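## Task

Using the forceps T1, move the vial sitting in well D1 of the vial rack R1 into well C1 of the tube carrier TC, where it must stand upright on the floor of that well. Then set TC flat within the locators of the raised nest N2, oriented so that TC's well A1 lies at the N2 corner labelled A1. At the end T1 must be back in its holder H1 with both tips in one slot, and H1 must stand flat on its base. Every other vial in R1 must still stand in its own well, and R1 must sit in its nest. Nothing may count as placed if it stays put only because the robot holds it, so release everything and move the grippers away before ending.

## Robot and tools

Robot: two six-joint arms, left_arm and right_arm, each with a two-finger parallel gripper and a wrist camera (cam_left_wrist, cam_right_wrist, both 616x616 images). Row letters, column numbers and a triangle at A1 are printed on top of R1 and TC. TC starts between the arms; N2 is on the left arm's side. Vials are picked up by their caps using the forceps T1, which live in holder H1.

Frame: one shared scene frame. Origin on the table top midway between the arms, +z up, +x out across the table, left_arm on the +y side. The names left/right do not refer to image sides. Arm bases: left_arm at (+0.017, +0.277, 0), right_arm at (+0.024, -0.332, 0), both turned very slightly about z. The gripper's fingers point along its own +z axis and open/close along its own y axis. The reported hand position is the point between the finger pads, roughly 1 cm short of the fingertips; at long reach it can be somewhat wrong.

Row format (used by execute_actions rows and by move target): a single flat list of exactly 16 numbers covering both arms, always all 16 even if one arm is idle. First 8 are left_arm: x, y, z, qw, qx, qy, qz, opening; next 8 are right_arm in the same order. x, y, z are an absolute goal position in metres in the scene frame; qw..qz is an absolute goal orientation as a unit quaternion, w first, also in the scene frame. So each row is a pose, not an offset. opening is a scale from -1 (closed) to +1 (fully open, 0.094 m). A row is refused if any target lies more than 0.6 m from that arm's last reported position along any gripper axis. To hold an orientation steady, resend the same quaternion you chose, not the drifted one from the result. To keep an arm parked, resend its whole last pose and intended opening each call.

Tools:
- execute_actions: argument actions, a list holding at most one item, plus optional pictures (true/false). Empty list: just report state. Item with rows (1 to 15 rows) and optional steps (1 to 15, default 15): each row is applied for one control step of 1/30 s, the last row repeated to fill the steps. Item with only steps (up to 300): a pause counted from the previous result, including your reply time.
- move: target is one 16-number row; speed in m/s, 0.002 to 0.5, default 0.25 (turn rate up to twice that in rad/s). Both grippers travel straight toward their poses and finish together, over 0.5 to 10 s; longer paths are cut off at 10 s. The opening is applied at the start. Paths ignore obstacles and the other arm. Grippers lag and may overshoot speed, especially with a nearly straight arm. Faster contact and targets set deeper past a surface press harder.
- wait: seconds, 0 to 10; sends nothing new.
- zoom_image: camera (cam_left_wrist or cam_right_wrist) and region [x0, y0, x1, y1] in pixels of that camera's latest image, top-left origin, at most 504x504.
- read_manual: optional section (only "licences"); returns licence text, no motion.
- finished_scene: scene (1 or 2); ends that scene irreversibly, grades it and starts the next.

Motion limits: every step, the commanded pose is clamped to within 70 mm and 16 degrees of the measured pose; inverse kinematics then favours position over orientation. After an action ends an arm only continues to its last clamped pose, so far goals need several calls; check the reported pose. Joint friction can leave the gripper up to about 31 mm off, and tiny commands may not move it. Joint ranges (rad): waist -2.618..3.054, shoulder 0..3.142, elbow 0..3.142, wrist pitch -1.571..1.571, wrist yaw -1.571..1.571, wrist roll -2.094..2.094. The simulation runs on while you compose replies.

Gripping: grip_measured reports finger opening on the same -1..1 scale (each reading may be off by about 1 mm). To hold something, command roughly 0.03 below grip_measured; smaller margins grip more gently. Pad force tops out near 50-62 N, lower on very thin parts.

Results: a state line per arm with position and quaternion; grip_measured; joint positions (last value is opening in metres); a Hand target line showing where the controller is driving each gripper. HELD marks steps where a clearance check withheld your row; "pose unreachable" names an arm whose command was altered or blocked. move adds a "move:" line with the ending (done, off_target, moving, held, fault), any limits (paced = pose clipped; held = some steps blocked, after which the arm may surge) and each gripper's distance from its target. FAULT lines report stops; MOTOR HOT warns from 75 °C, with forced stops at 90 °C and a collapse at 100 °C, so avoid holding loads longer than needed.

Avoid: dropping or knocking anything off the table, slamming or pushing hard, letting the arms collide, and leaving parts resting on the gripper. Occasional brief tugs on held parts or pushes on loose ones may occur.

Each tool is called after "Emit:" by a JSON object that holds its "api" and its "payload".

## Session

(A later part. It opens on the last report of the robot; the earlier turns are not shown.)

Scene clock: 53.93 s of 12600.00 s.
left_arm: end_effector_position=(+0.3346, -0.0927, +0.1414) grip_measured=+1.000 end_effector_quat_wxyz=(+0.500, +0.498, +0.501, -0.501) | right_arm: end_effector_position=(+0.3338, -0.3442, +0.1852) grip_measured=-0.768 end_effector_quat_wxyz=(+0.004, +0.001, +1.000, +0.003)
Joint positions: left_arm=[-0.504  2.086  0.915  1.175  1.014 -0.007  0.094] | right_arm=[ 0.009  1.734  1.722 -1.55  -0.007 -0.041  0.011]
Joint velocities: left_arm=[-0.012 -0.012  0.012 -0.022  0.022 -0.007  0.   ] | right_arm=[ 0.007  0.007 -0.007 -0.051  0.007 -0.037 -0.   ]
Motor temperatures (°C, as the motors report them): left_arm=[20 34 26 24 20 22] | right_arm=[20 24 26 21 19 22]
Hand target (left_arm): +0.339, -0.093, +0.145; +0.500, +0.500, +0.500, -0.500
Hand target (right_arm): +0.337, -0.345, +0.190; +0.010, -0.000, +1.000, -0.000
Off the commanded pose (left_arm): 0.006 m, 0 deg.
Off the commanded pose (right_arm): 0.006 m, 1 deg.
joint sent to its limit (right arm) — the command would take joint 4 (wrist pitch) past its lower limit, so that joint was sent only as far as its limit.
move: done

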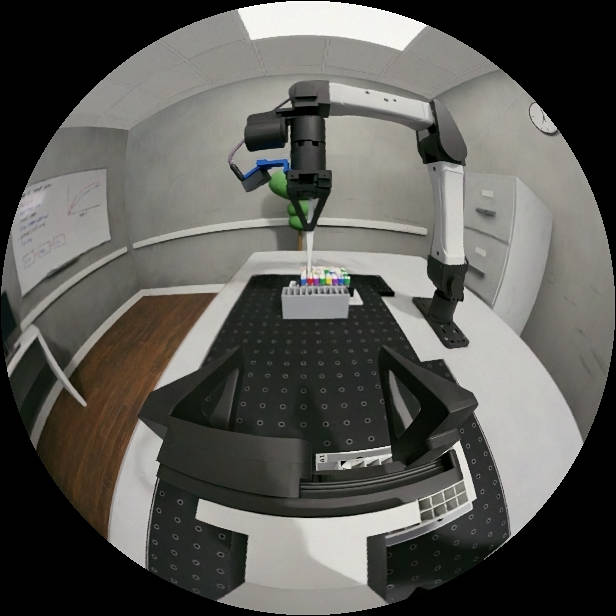

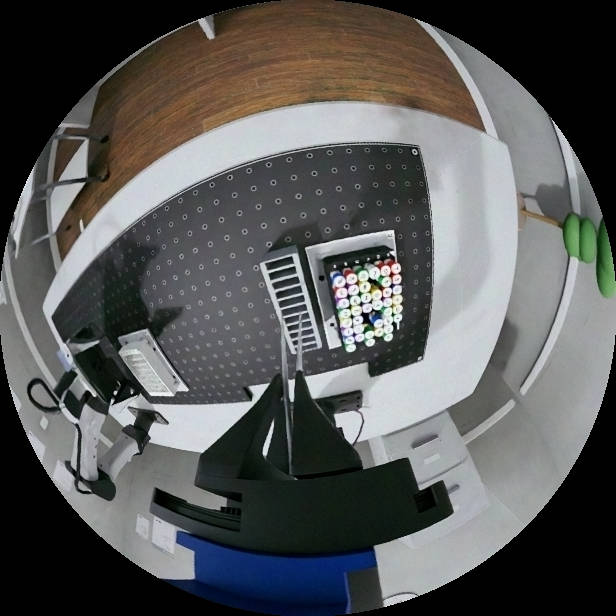

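Emit:
{"api": "move", "payload": {"target": [0.339,-0.093,0.145,0.5,0.5,0.5,-0.5,1,0.346,-0.445,0.19,0.0,0.383,0.924,0,-0.77], "speed": 0.1}}

Emit:
{"api": "zoom_image", "payload": {"camera": "cam_right_wrist", "region": [200,230,400,430]}}

Emit:
{"api": "zoom_image", "payload": {"camera": "cam_left_wrist", "region": [250,200,370,320]}}

Scene clock: 62.00 s of 12600.00 s.
left_arm: end_effector_position=(+0.3346, -0.0927, +0.1414) grip_measured=+1.000 end_effector_quat_wxyz=(+0.500, +0.498, +0.501, -0.501) | right_arm: end_effector_position=(+0.3443, -0.4408, +0.1874) grip_measured=-0.768 end_effector_quat_wxyz=(+0.017, +0.372, +0.928, +0.004)
Joint positions: left_arm=[-0.504  2.086  0.915  1.175  1.014 -0.007  0.094] | right_arm=[-0.278  1.825  1.842 -1.554 -0.007  0.432  0.011]
Joint velocities: left_arm=[ 0.007 -0.002 -0.002 -0.022 -0.051  0.051  0.   ] | right_arm=[ 0.022 -0.002  0.012 -0.037 -0.022  0.007 -0.001]
Motor temperatures (°C, as the motors report them): left_arm=[20 36 26 24 20 22] | right_arm=[20 25 27 21 19 22]
Hand target (left_arm): +0.339, -0.093, +0.145; +0.500, +0.500, +0.500, -0.500
Hand target (right_arm): +0.348, -0.446, +0.189; +0.021, +0.382, +0.924, +0.000
Off the commanded pose (left_arm): 0.006 m, 0 deg.
Off the commanded pose (right_arm): 0.005 m, 2 deg.
joint sent to its limit (right arm) — the command would take joint 4 (wrist pitch) past its lower limit, so that joint was sent only as far as its limit.
After step 90, 0.83 s passed at rest.
move: done

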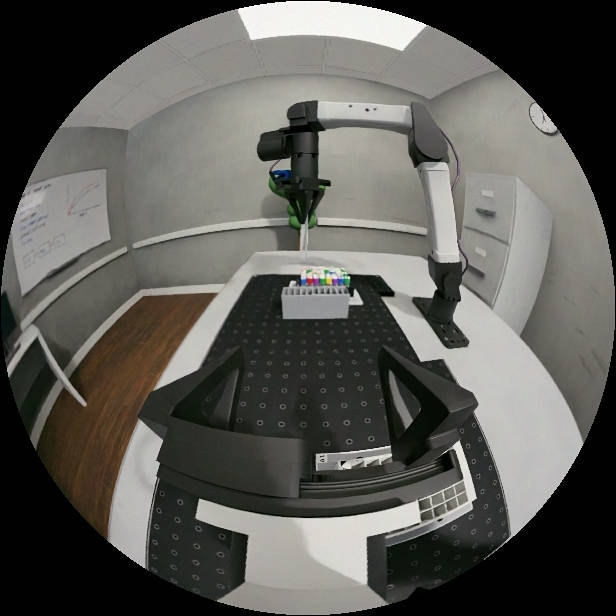

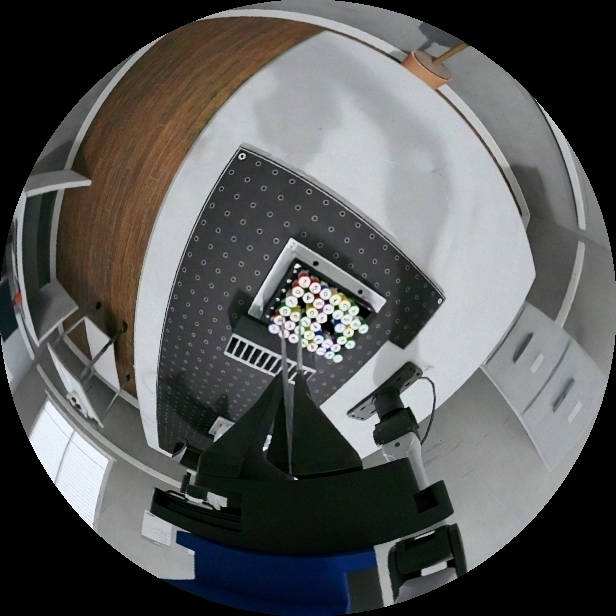

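Region (200, 230, 400, 430) of cam_right_wrist's 616x616 image, scaled by 2.520, with more detail than that image has.

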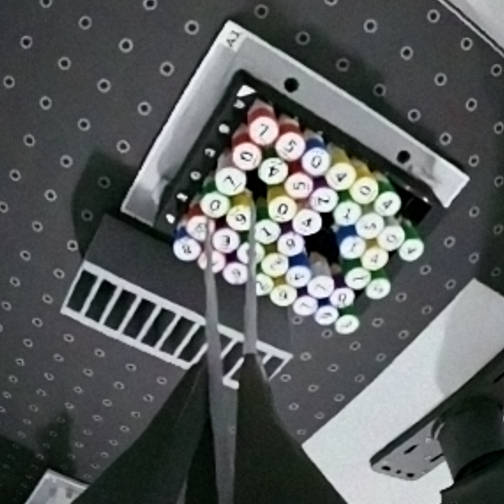

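Region (250, 200, 370, 320) of cam_left_wrist's 616x616 image, scaled by 4.200, with more detail than that image has.

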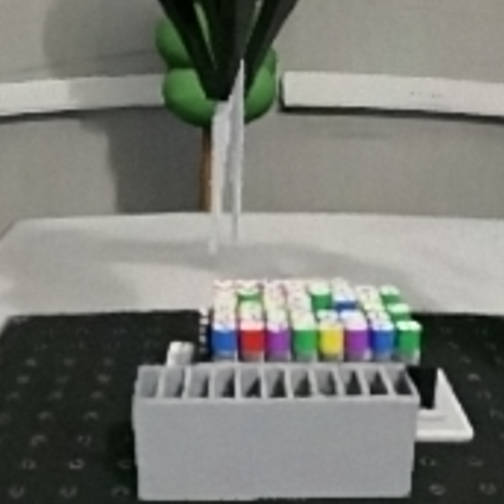

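Emit:
{"api": "move", "payload": {"target": [0.339,-0.093,0.145,0.5,0.5,0.5,-0.5,1,0.349,-0.437,0.165,0.0,0.383,0.924,0,-0.77], "speed": 0.03}}

Emit:
{"api": "zoom_image", "payload": {"camera": "cam_right_wrist", "region": [230,260,370,400]}}

Emit:
{"api": "zoom_image", "payload": {"camera": "cam_left_wrist", "region": [250,200,370,320]}}

Scene clock: 65.80 s of 12600.00 s.
left_arm: end_effector_position=(+0.3346, -0.0927, +0.1414) grip_measured=+1.000 end_effector_quat_wxyz=(+0.500, +0.498, +0.501, -0.501) | right_arm: end_effector_position=(+0.3473, -0.4383, +0.1727) grip_measured=-0.768 end_effector_quat_wxyz=(+0.006, +0.382, +0.924, +0.004)
Joint positions: left_arm=[-0.504  2.086  0.915  1.175  1.014 -0.007  0.094] | right_arm=[-0.268  1.841  1.803 -1.52  -0.007  0.462  0.011]
Joint velocities: left_arm=[ 0.002  0.002 -0.007  0.007 -0.022  0.007  0.   ] | right_arm=[-0.017 -0.002 -0.022  0.022 -0.037 -0.095  0.   ]
Motor temperatures (°C, as the motors report them): left_arm=[20 37 26 25 20 22] | right_arm=[20 25 27 21 19 22]
Hand target (left_arm): +0.339, -0.093, +0.145; +0.500, +0.500, +0.500, -0.500
Hand target (right_arm): +0.349, -0.437, +0.165; -0.001, +0.383, +0.924, -0.000
Off the commanded pose (left_arm): 0.006 m, 0 deg.
Off the commanded pose (right_arm): 0.008 m, 1 deg.
move: done

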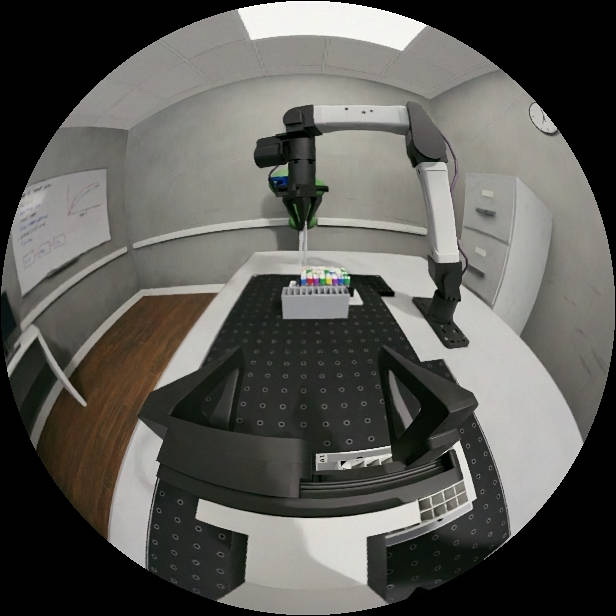

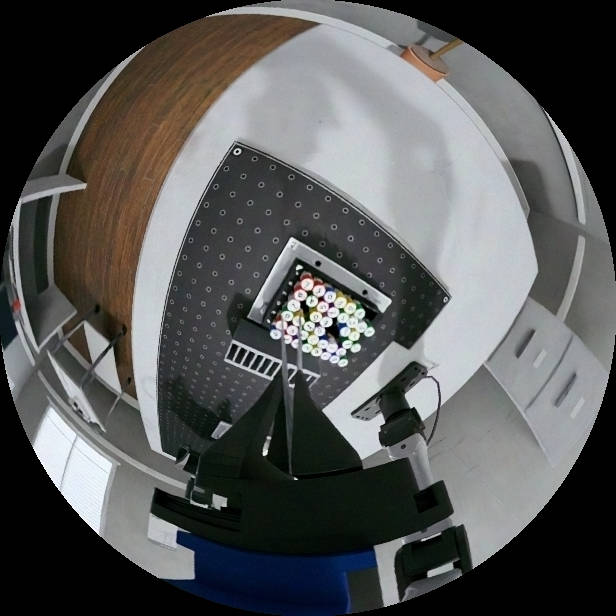

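Region (230, 260, 370, 400) of cam_right_wrist's 616x616 image, scaled by 3.600, with more detail than that image has.

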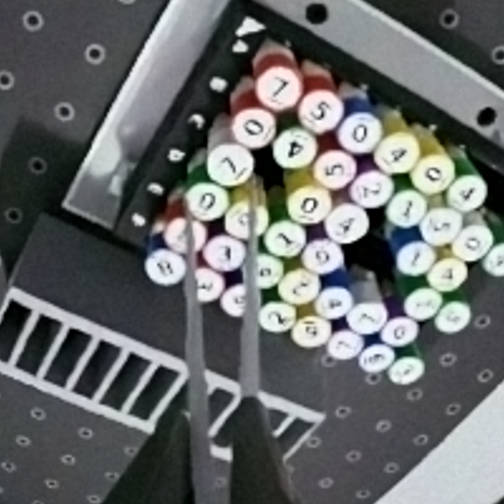

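Region (250, 200, 370, 320) of cam_left_wrist's 616x616 image, scaled by 4.200, with more detail than that image has.

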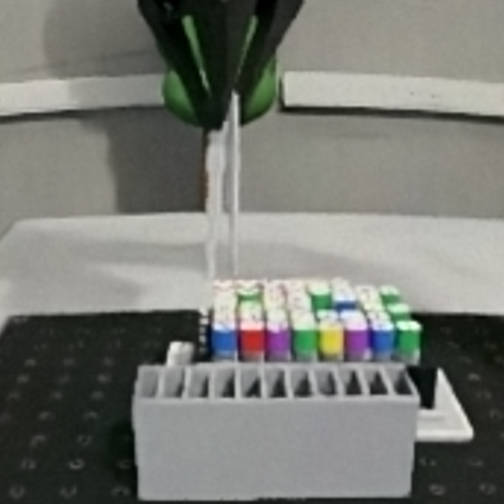

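Emit:
{"api": "move", "payload": {"target": [0.339,-0.093,0.145,0.5,0.5,0.5,-0.5,1,0.350,-0.429,0.160,0.0,0.383,0.924,0,-0.77], "speed": 0.02}}

Emit:
{"api": "zoom_image", "payload": {"camera": "cam_right_wrist", "region": [230,260,370,400]}}

Emit:
{"api": "zoom_image", "payload": {"camera": "cam_left_wrist", "region": [250,200,370,320]}}

Scene clock: 71.10 s of 12600.00 s.
left_arm: end_effector_position=(+0.3346, -0.0927, +0.1414) grip_measured=+1.000 end_effector_quat_wxyz=(+0.500, +0.498, +0.501, -0.501) | right_arm: end_effector_position=(+0.3493, -0.4305, +0.1655) grip_measured=-0.768 end_effector_quat_wxyz=(+0.003, +0.381, +0.925, +0.004)
Joint positions: left_arm=[-0.504  2.086  0.915  1.175  1.014 -0.007  0.094] | right_arm=[-0.245  1.841  1.774 -1.498 -0.007  0.484  0.011]
Joint velocities: left_arm=[ 0.007 -0.012 -0.007 -0.007  0.051  0.051  0.   ] | right_arm=[-0.002 -0.002 -0.002 -0.037 -0.007  0.007  0.001]
Motor temperatures (°C, as the motors report them): left_arm=[20 39 26 25 20 22] | right_arm=[20 26 27 21 19 22]
Hand target (left_arm): +0.339, -0.093, +0.145; +0.500, +0.500, +0.500, -0.500
Hand target (right_arm): +0.350, -0.429, +0.160; -0.000, +0.383, +0.924, +0.000
Off the commanded pose (left_arm): 0.006 m, 0 deg.
Off the commanded pose (right_arm): 0.006 m, 1 deg.
After step 90, 1.27 s passed at rest.
move: done

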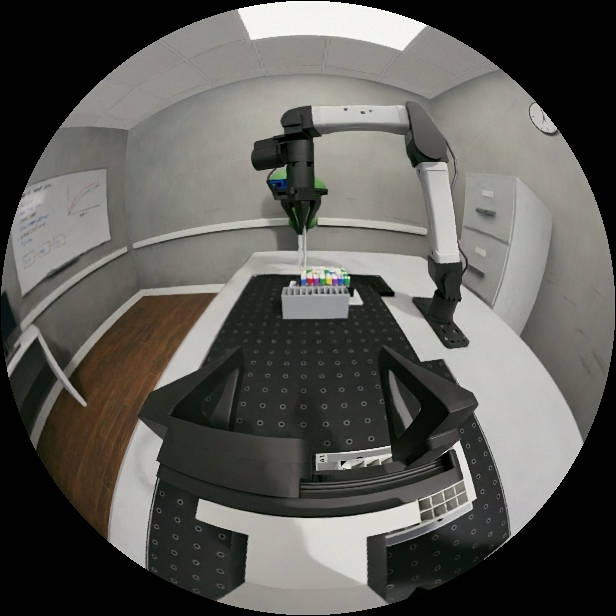

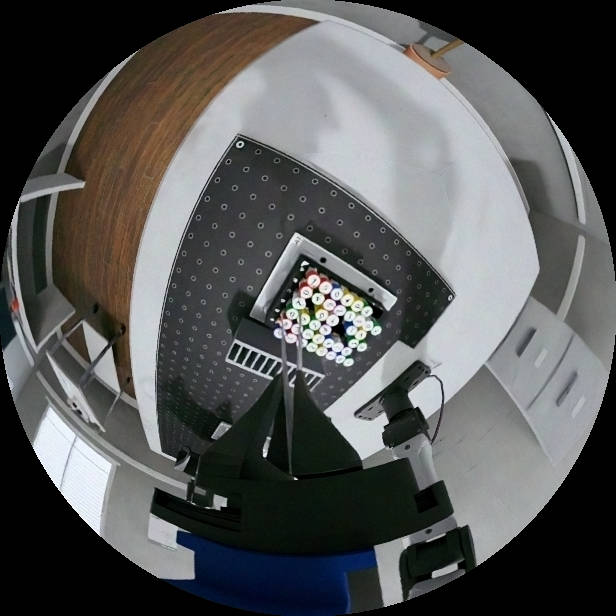

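Region (230, 260, 370, 400) of cam_right_wrist's 616x616 image, scaled by 3.600, with more detail than that image has.

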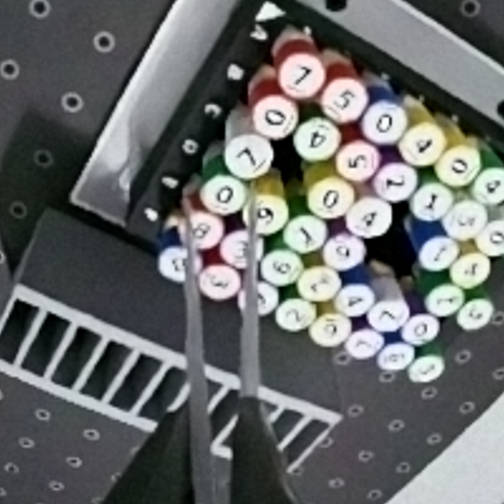

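Region (250, 200, 370, 320) of cam_left_wrist's 616x616 image, scaled by 4.200, with more detail than that image has.

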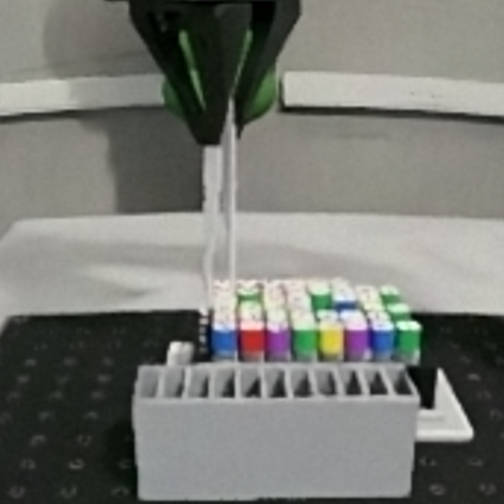

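Emit:
{"api": "move", "payload": {"target": [0.339,-0.093,0.145,0.5,0.5,0.5,-0.5,1,0.349,-0.431,0.153,0.0,0.383,0.924,0,-0.77], "speed": 0.01}}

Emit:
{"api": "zoom_image", "payload": {"camera": "cam_right_wrist", "region": [250,270,350,370]}}

Emit:
{"api": "zoom_image", "payload": {"camera": "cam_left_wrist", "region": [270,230,350,310]}}

Scene clock: 74.63 s of 12600.00 s.
left_arm: end_effector_position=(+0.3346, -0.0927, +0.1414) grip_measured=+1.000 end_effector_quat_wxyz=(+0.500, +0.498, +0.501, -0.501) | right_arm: end_effector_position=(+0.3500, -0.4307, +0.1574) grip_measured=-0.768 end_effector_quat_wxyz=(+0.001, +0.382, +0.924, +0.003)
Joint positions: left_arm=[-0.504  2.086  0.915  1.175  1.014 -0.007  0.094] | right_arm=[-0.245  1.841  1.742 -1.468 -0.007  0.486  0.011]
Joint velocities: left_arm=[ 0.007 -0.012 -0.007 -0.022 -0.051  0.007  0.   ] | right_arm=[-0.002  0.017 -0.007 -0.037  0.007 -0.022  0.001]
Motor temperatures (°C, as the motors report them): left_arm=[20 40 26 25 20 22] | right_arm=[20 26 27 21 19 22]
Hand target (left_arm): +0.339, -0.093, +0.145; +0.500, +0.500, +0.500, -0.500
Hand target (right_arm): +0.349, -0.431, +0.153; -0.000, +0.383, +0.924, -0.000
Off the commanded pose (left_arm): 0.006 m, 0 deg.
Off the commanded pose (right_arm): 0.005 m, 0 deg.
move: done

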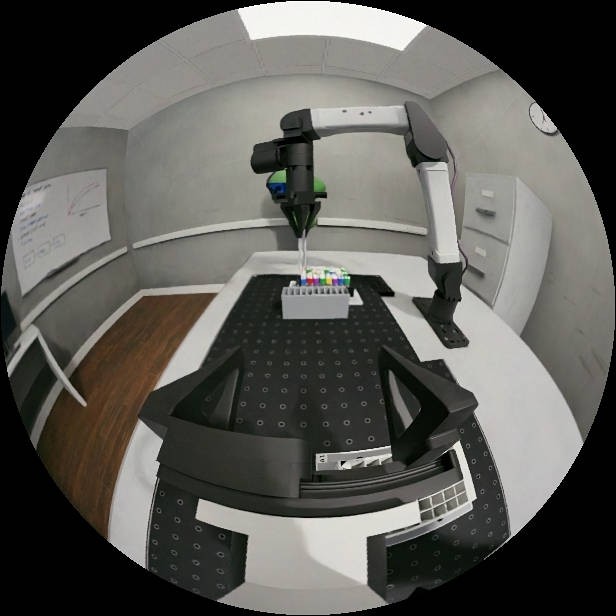

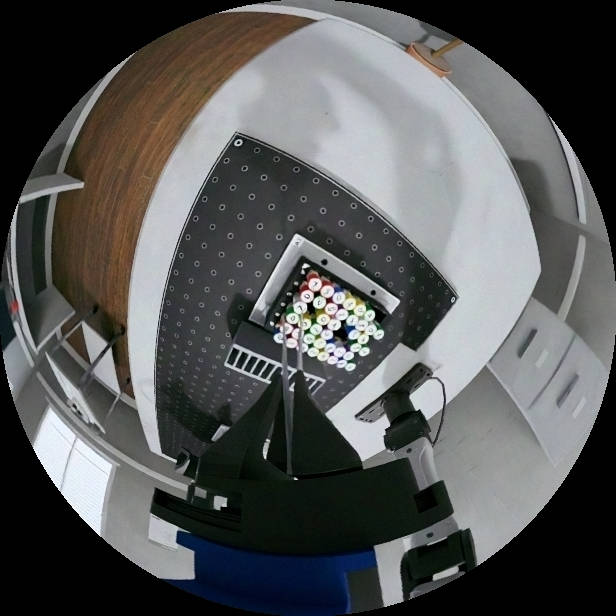

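Region (250, 270, 350, 370) of cam_right_wrist's 616x616 image, scaled by 5.040, with more detail than that image has.

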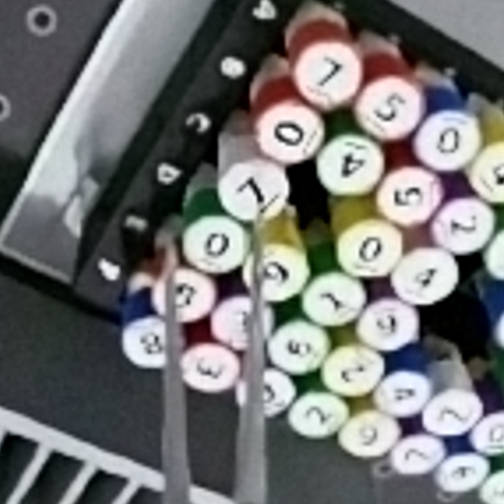

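Region (270, 230, 350, 310) of cam_left_wrist's 616x616 image, scaled by 6.300, with more detail than that image has.

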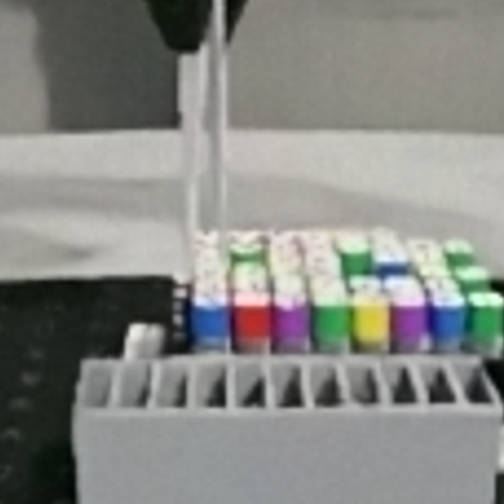

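Emit:
{"api": "move", "payload": {"target": [0.339,-0.093,0.145,0.5,0.5,0.5,-0.5,1,0.345,-0.4245,0.160,0.0,0.383,0.924,0,-0.77], "speed": 0.01}}

Emit:
{"api": "zoom_image", "payload": {"camera": "cam_right_wrist", "region": [250,270,350,370]}}

Emit:
{"api": "zoom_image", "payload": {"camera": "cam_left_wrist", "region": [270,230,350,310]}}

Scene clock: 81.10 s of 12600.00 s.
left_arm: end_effector_position=(+0.3346, -0.0927, +0.1414) grip_measured=+1.000 end_effector_quat_wxyz=(+0.500, +0.498, +0.501, -0.501) | right_arm: end_effector_position=(+0.3505, -0.4281, +0.1574) grip_measured=-0.768 end_effector_quat_wxyz=(+0.001, +0.381, +0.924, +0.003)
Joint positions: left_arm=[-0.504  2.086  0.915  1.175  1.014 -0.007  0.094] | right_arm=[-0.237  1.841  1.742 -1.469 -0.007  0.492  0.011]
Joint velocities: left_arm=[ 0.007  0.002  0.012 -0.022 -0.022 -0.007  0.   ] | right_arm=[ 0.002 -0.002 -0.022  0.022 -0.022 -0.022 -0.001]
Motor temperatures (°C, as the motors report them): left_arm=[20 41 27 25 20 22] | right_arm=[20 27 27 21 19 22]
Hand target (left_arm): +0.339, -0.093, +0.145; +0.500, +0.500, +0.500, -0.500
Hand target (right_arm): +0.345, -0.425, +0.160; -0.000, +0.383, +0.924, +0.000
Off the commanded pose (left_arm): 0.006 m, 0 deg.
Off the commanded pose (right_arm): 0.007 m, 0 deg.
After step 90, 2.40 s passed at rest.
move: done

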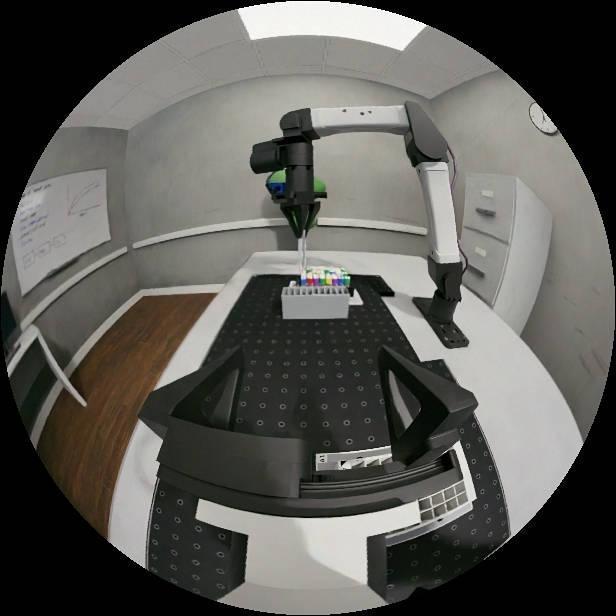

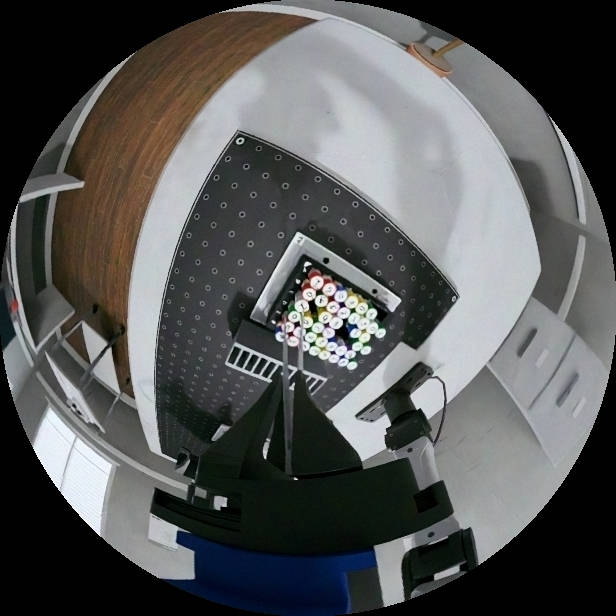

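Region (250, 270, 350, 370) of cam_right_wrist's 616x616 image, scaled by 5.040, with more detail than that image has.

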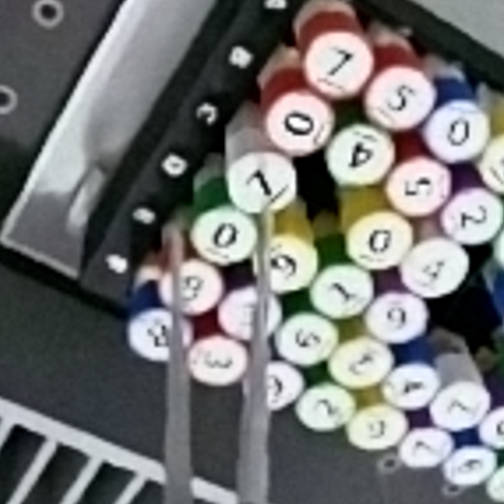

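Region (270, 230, 350, 310) of cam_left_wrist's 616x616 image, scaled by 6.300, with more detail than that image has.

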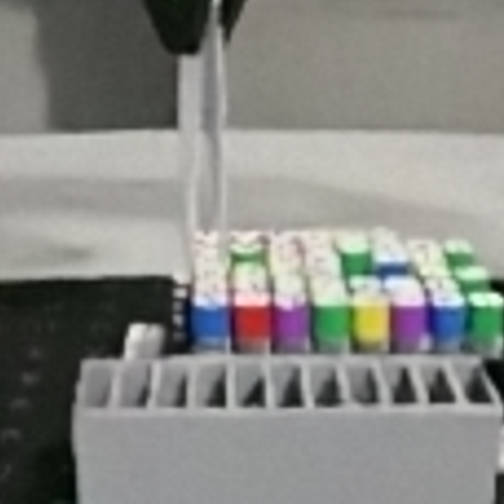

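Emit:
{"api": "move", "payload": {"target": [0.339,-0.093,0.145,0.5,0.5,0.5,-0.5,1,0.343,-0.428,0.170,0.0,0.383,0.924,0,-0.77], "speed": 0.015}}

Emit:
{"api": "zoom_image", "payload": {"camera": "cam_right_wrist", "region": [250,270,350,370]}}

Emit:
{"api": "zoom_image", "payload": {"camera": "cam_left_wrist", "region": [270,230,350,310]}}

Scene clock: 85.50 s of 12600.00 s.
left_arm: end_effector_position=(+0.3346, -0.0927, +0.1414) grip_measured=+1.000 end_effector_quat_wxyz=(+0.500, +0.498, +0.501, -0.501) | right_arm: end_effector_position=(+0.3416, -0.4255, +0.1576) grip_measured=-0.768 end_effector_quat_wxyz=(-0.018, +0.382, +0.924, +0.001)
Joint positions: left_arm=[-0.504  2.086  0.915  1.175  1.014 -0.007  0.094] | right_arm=[-0.237  1.841  1.742 -1.507 -0.007  0.493  0.011]
Joint velocities: left_arm=[-0.002 -0.007 -0.007 -0.022  0.066 -0.037  0.   ] | right_arm=[ 0.007 -0.012 -0.017 -0.037 -0.007 -0.095 -0.   ]
Motor temperatures (°C, as the motors report them): left_arm=[20 42 27 26 20 22] | right_arm=[20 28 27 21 19 22]
Hand target (left_arm): +0.339, -0.093, +0.145; +0.500, +0.500, +0.500, -0.500
Hand target (right_arm): +0.343, -0.428, +0.170; +0.000, +0.383, +0.924, -0.000
Off the commanded pose (left_arm): 0.006 m, 0 deg.
Off the commanded pose (right_arm): 0.013 m, 2 deg.
After step 90, 0.20 s passed at rest.
move: off_target (right_arm)

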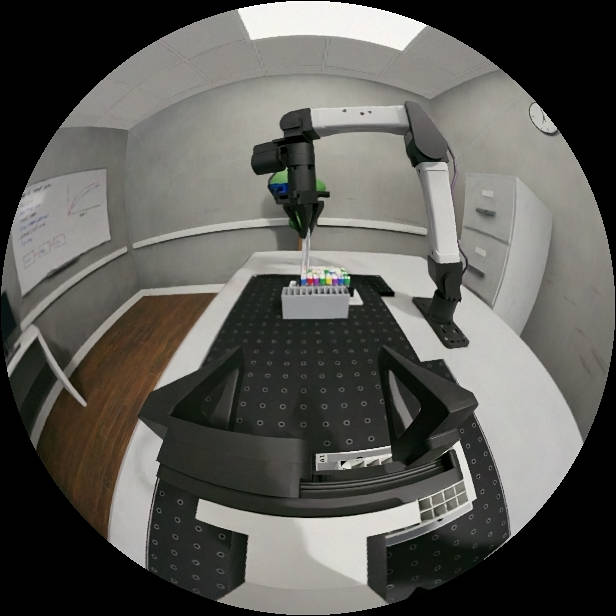

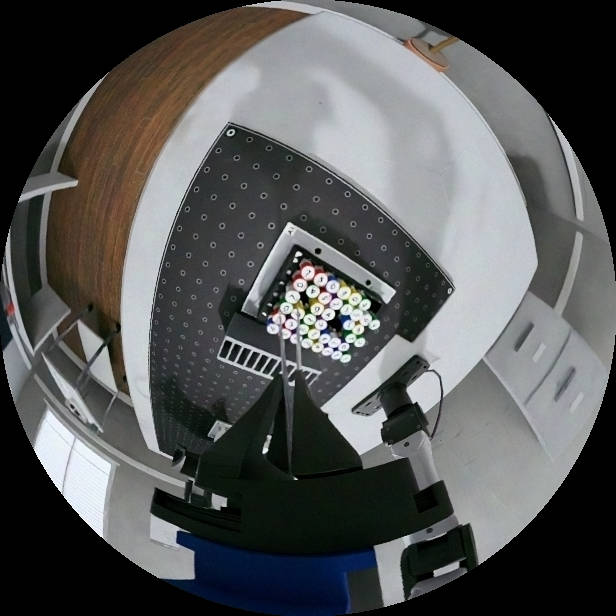

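Region (250, 270, 350, 370) of cam_right_wrist's 616x616 image, scaled by 5.040, with more detail than that image has.

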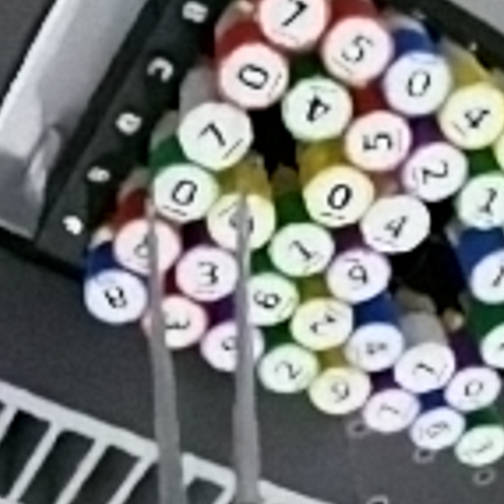

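Region (270, 230, 350, 310) of cam_left_wrist's 616x616 image, scaled by 6.300, with more detail than that image has.

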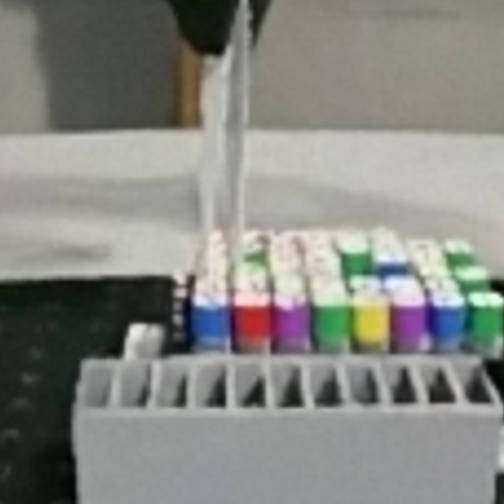

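Emit:
{"api": "move", "payload": {"target": [0.339,-0.093,0.145,0.5,0.5,0.5,-0.5,1,0.347,-0.428,0.182,0.0,0.383,0.924,0,-0.77], "speed": 0.03}}

Emit:
{"api": "move", "payload": {"target": [0.339,-0.093,0.145,0.5,0.5,0.5,-0.5,1,0.347,-0.428,0.160,0.0,0.383,0.924,0,-0.77], "speed": 0.02}}

Emit:
{"api": "zoom_image", "payload": {"camera": "cam_right_wrist", "region": [250,270,350,370]}}

Emit:
{"api": "zoom_image", "payload": {"camera": "cam_left_wrist", "region": [260,210,360,310]}}

Scene clock: 89.33 s of 12600.00 s.
left_arm: end_effector_position=(+0.3346, -0.0927, +0.1414) grip_measured=+1.000 end_effector_quat_wxyz=(+0.500, +0.498, +0.501, -0.501) | right_arm: end_effector_position=(+0.3447, -0.4264, +0.1743) grip_measured=-0.768 end_effector_quat_wxyz=(-0.005, +0.382, +0.924, +0.003)
Joint positions: left_arm=[-0.504  2.086  0.915  1.175  1.014 -0.007  0.094] | right_arm=[-0.237  1.841  1.81  -1.549 -0.007  0.493  0.011]
Joint velocities: left_arm=[ 0.002 -0.002  0.007 -0.081 -0.066 -0.037  0.   ] | right_arm=[-0.002 -0.002 -0.022 -0.022 -0.051  0.022 -0.001]
Motor temperatures (°C, as the motors report them): left_arm=[20 42 27 26 20 22] | right_arm=[20 28 27 21 19 22]
Hand target (left_arm): +0.339, -0.093, +0.145; +0.500, +0.500, +0.500, -0.500
Hand target (right_arm): +0.347, -0.428, +0.182; +0.006, +0.383, +0.924, +0.001
Off the commanded pose (left_arm): 0.006 m, 0 deg.
Off the commanded pose (right_arm): 0.008 m, 1 deg.
joint sent to its limit (right arm) — the command would take joint 4 (wrist pitch) past its lower limit, so that joint was sent only as far as its limit.
move: done

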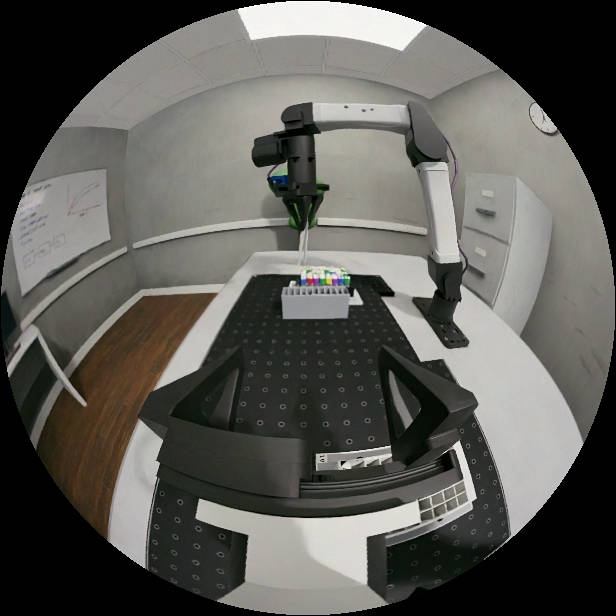

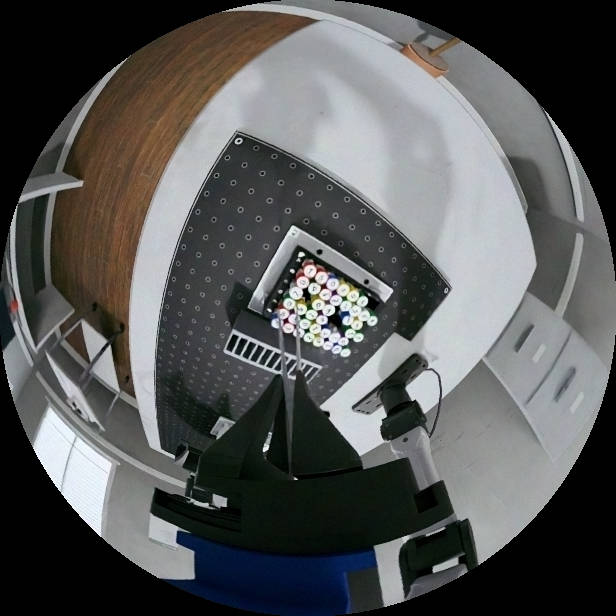

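Scene clock: 90.33 s of 12600.00 s.
left_arm: end_effector_position=(+0.3346, -0.0927, +0.1414) grip_measured=+1.000 end_effector_quat_wxyz=(+0.500, +0.498, +0.501, -0.501) | right_arm: end_effector_position=(+0.3475, -0.4272, +0.1615) grip_measured=-0.768 end_effector_quat_wxyz=(-0.004, +0.382, +0.924, +0.003)
Joint positions: left_arm=[-0.504  2.086  0.915  1.175  1.014 -0.007  0.094] | right_arm=[-0.237  1.841  1.758 -1.495 -0.007  0.493  0.011]
Joint velocities: left_arm=[ 0.002 -0.007 -0.002  0.051  0.037 -0.007  0.   ] | right_arm=[ 0.002 -0.007  0.002  0.007  0.081  0.007  0.001]
Motor temperatures (°C, as the motors report them): left_arm=[20 42 27 26 20 22] | right_arm=[20 28 27 21 19 22]
Hand target (left_arm): +0.339, -0.093, +0.145; +0.500, +0.500, +0.500, -0.500
Hand target (right_arm): +0.347, -0.428, +0.160; -0.000, +0.383, +0.924, +0.000
Off the commanded pose (left_arm): 0.006 m, 0 deg.
Off the commanded pose (right_arm): 0.002 m, 1 deg.
move: done

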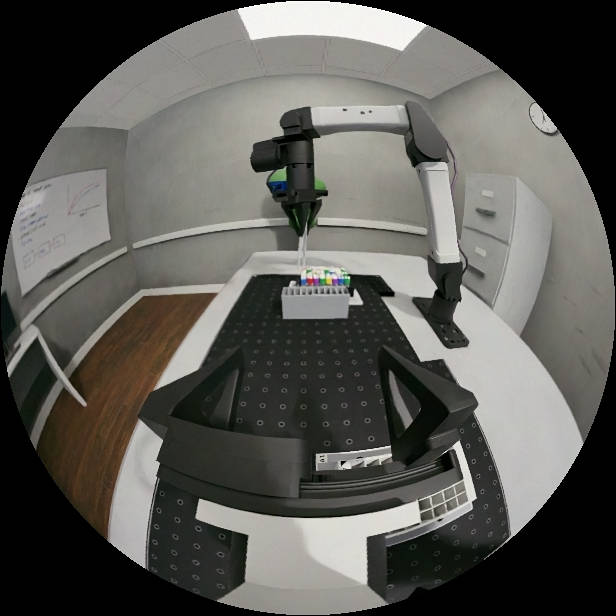

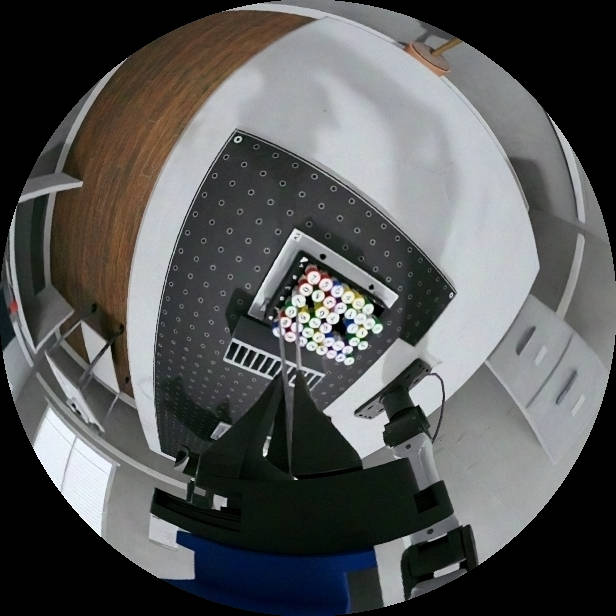

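Region (250, 270, 350, 370) of cam_right_wrist's 616x616 image, scaled by 5.040, with more detail than that image has.

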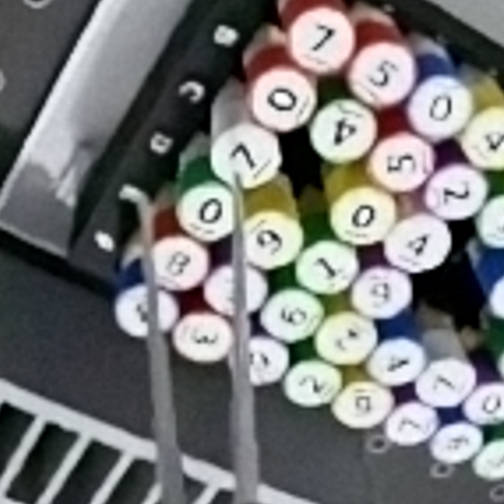

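Region (260, 210, 360, 310) of cam_left_wrist's 616x616 image, scaled by 5.040, with more detail than that image has.

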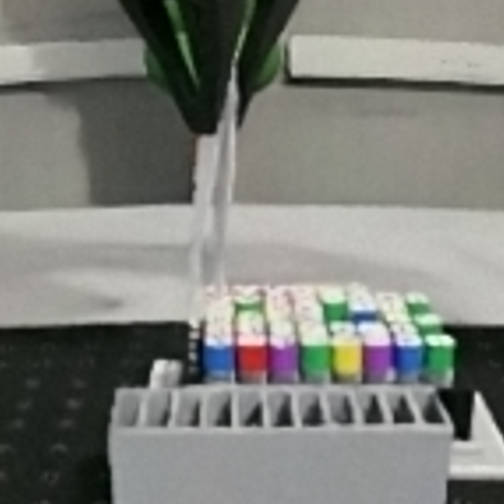

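Emit:
{"api": "move", "payload": {"target": [0.339,-0.093,0.145,0.5,0.5,0.5,-0.5,1,0.343,-0.421,0.180,0.0,0.383,0.924,0,-0.77], "speed": 0.04}}

Emit:
{"api": "move", "payload": {"target": [0.339,-0.093,0.145,0.5,0.5,0.5,-0.5,1,0.339,-0.421,0.161,0.0,0.383,0.924,0,-0.77], "speed": 0.02}}

Emit:
{"api": "zoom_image", "payload": {"camera": "cam_right_wrist", "region": [250,270,350,370]}}

Emit:
{"api": "zoom_image", "payload": {"camera": "cam_left_wrist", "region": [260,210,360,310]}}

Scene clock: 93.87 s of 12600.00 s.
left_arm: end_effector_position=(+0.3346, -0.0927, +0.1414) grip_measured=+1.000 end_effector_quat_wxyz=(+0.500, +0.498, +0.501, -0.501) | right_arm: end_effector_position=(+0.3407, -0.4221, +0.1676) grip_measured=-0.768 end_effector_quat_wxyz=(-0.018, +0.381, +0.924, +0.001)
Joint positions: left_arm=[-0.504  2.086  0.915  1.175  1.014 -0.007  0.094] | right_arm=[-0.228  1.841  1.782 -1.547 -0.007  0.502  0.011]
Joint velocities: left_arm=[ 0.007  0.002  0.002 -0.007  0.022 -0.007  0.   ] | right_arm=[ 0.007  0.002  0.017  0.007 -0.007 -0.051  0.   ]
Motor temperatures (°C, as the motors report them): left_arm=[20 43 27 26 20 22] | right_arm=[20 29 27 21 19 22]
Hand target (left_arm): +0.339, -0.093, +0.145; +0.500, +0.500, +0.500, -0.500
Hand target (right_arm): +0.343, -0.421, +0.180; -0.000, +0.383, +0.924, +0.000
Off the commanded pose (left_arm): 0.006 m, 0 deg.
Off the commanded pose (right_arm): 0.013 m, 2 deg.
move: off_target (right_arm)

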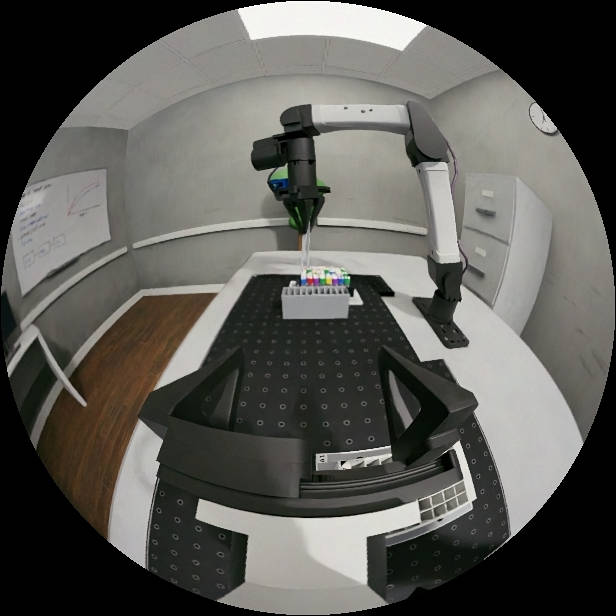

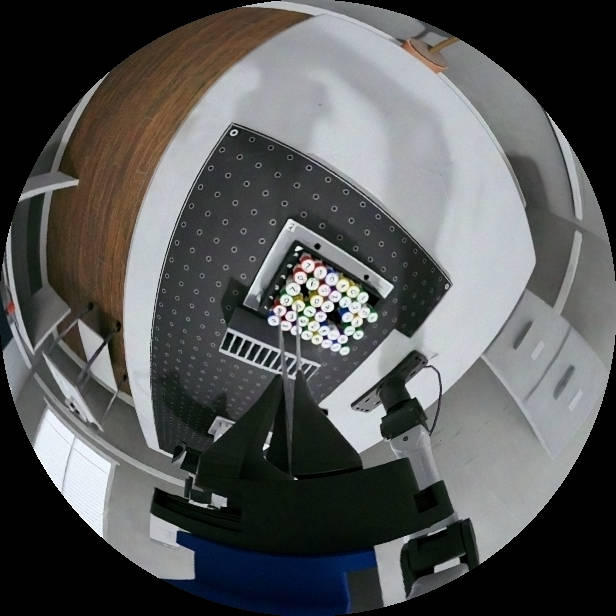

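Scene clock: 95.00 s of 12600.00 s.
left_arm: end_effector_position=(+0.3346, -0.0927, +0.1414) grip_measured=+1.000 end_effector_quat_wxyz=(+0.500, +0.498, +0.501, -0.501) | right_arm: end_effector_position=(+0.3399, -0.4218, +0.1587) grip_measured=-0.768 end_effector_quat_wxyz=(-0.011, +0.381, +0.924, +0.002)
Joint positions: left_arm=[-0.504  2.086  0.915  1.175  1.014 -0.007  0.094] | right_arm=[-0.228  1.817  1.716 -1.491 -0.007  0.502  0.011]
Joint velocities: left_arm=[ 0.002  0.007  0.007  0.022  0.022 -0.037  0.   ] | right_arm=[-0.012 -0.002 -0.012 -0.051  0.051  0.066  0.   ]
Motor temperatures (°C, as the motors report them): left_arm=[20 43 27 26 20 22] | right_arm=[20 29 27 21 19 22]
Hand target (left_arm): +0.339, -0.093, +0.145; +0.500, +0.500, +0.500, -0.500
Hand target (right_arm): +0.339, -0.421, +0.161; -0.000, +0.383, +0.924, +0.000
Off the commanded pose (left_arm): 0.006 m, 0 deg.
Off the commanded pose (right_arm): 0.003 m, 1 deg.
move: done

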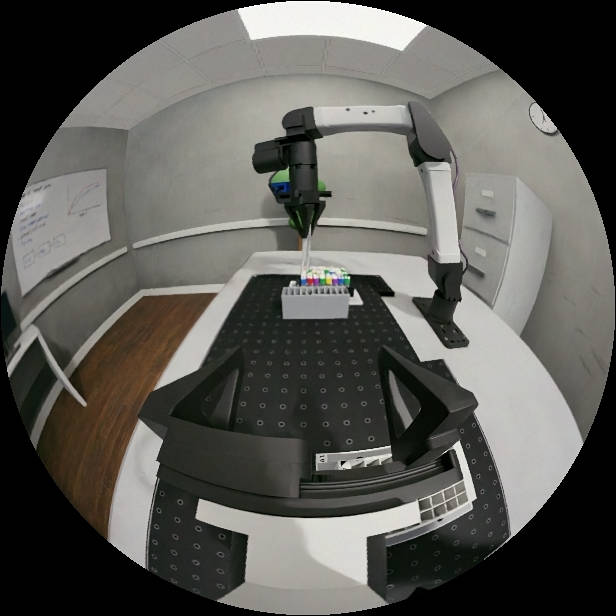

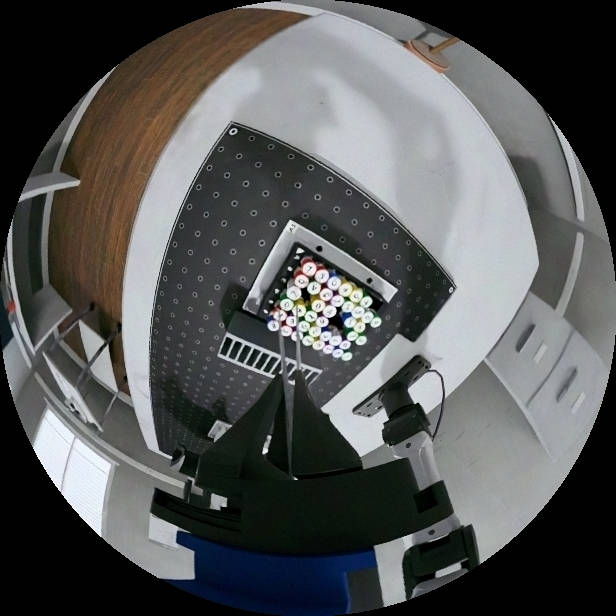

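Region (250, 270, 350, 370) of cam_right_wrist's 616x616 image, scaled by 5.040, with more detail than that image has.

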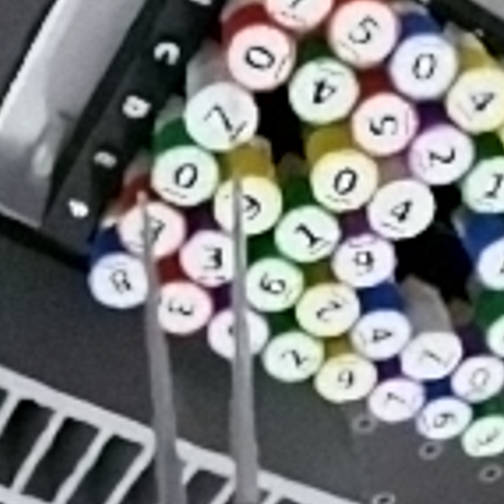

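Region (260, 210, 360, 310) of cam_left_wrist's 616x616 image, scaled by 5.040, with more detail than that image has.

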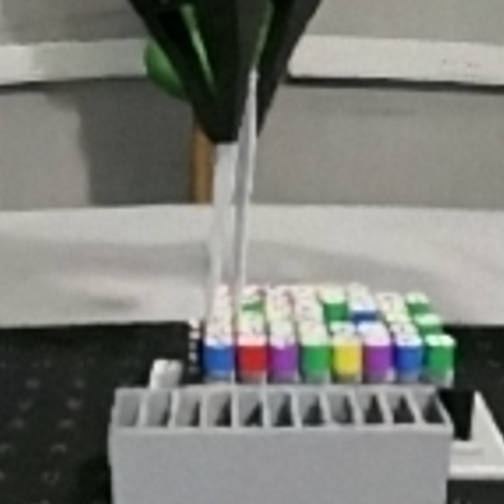

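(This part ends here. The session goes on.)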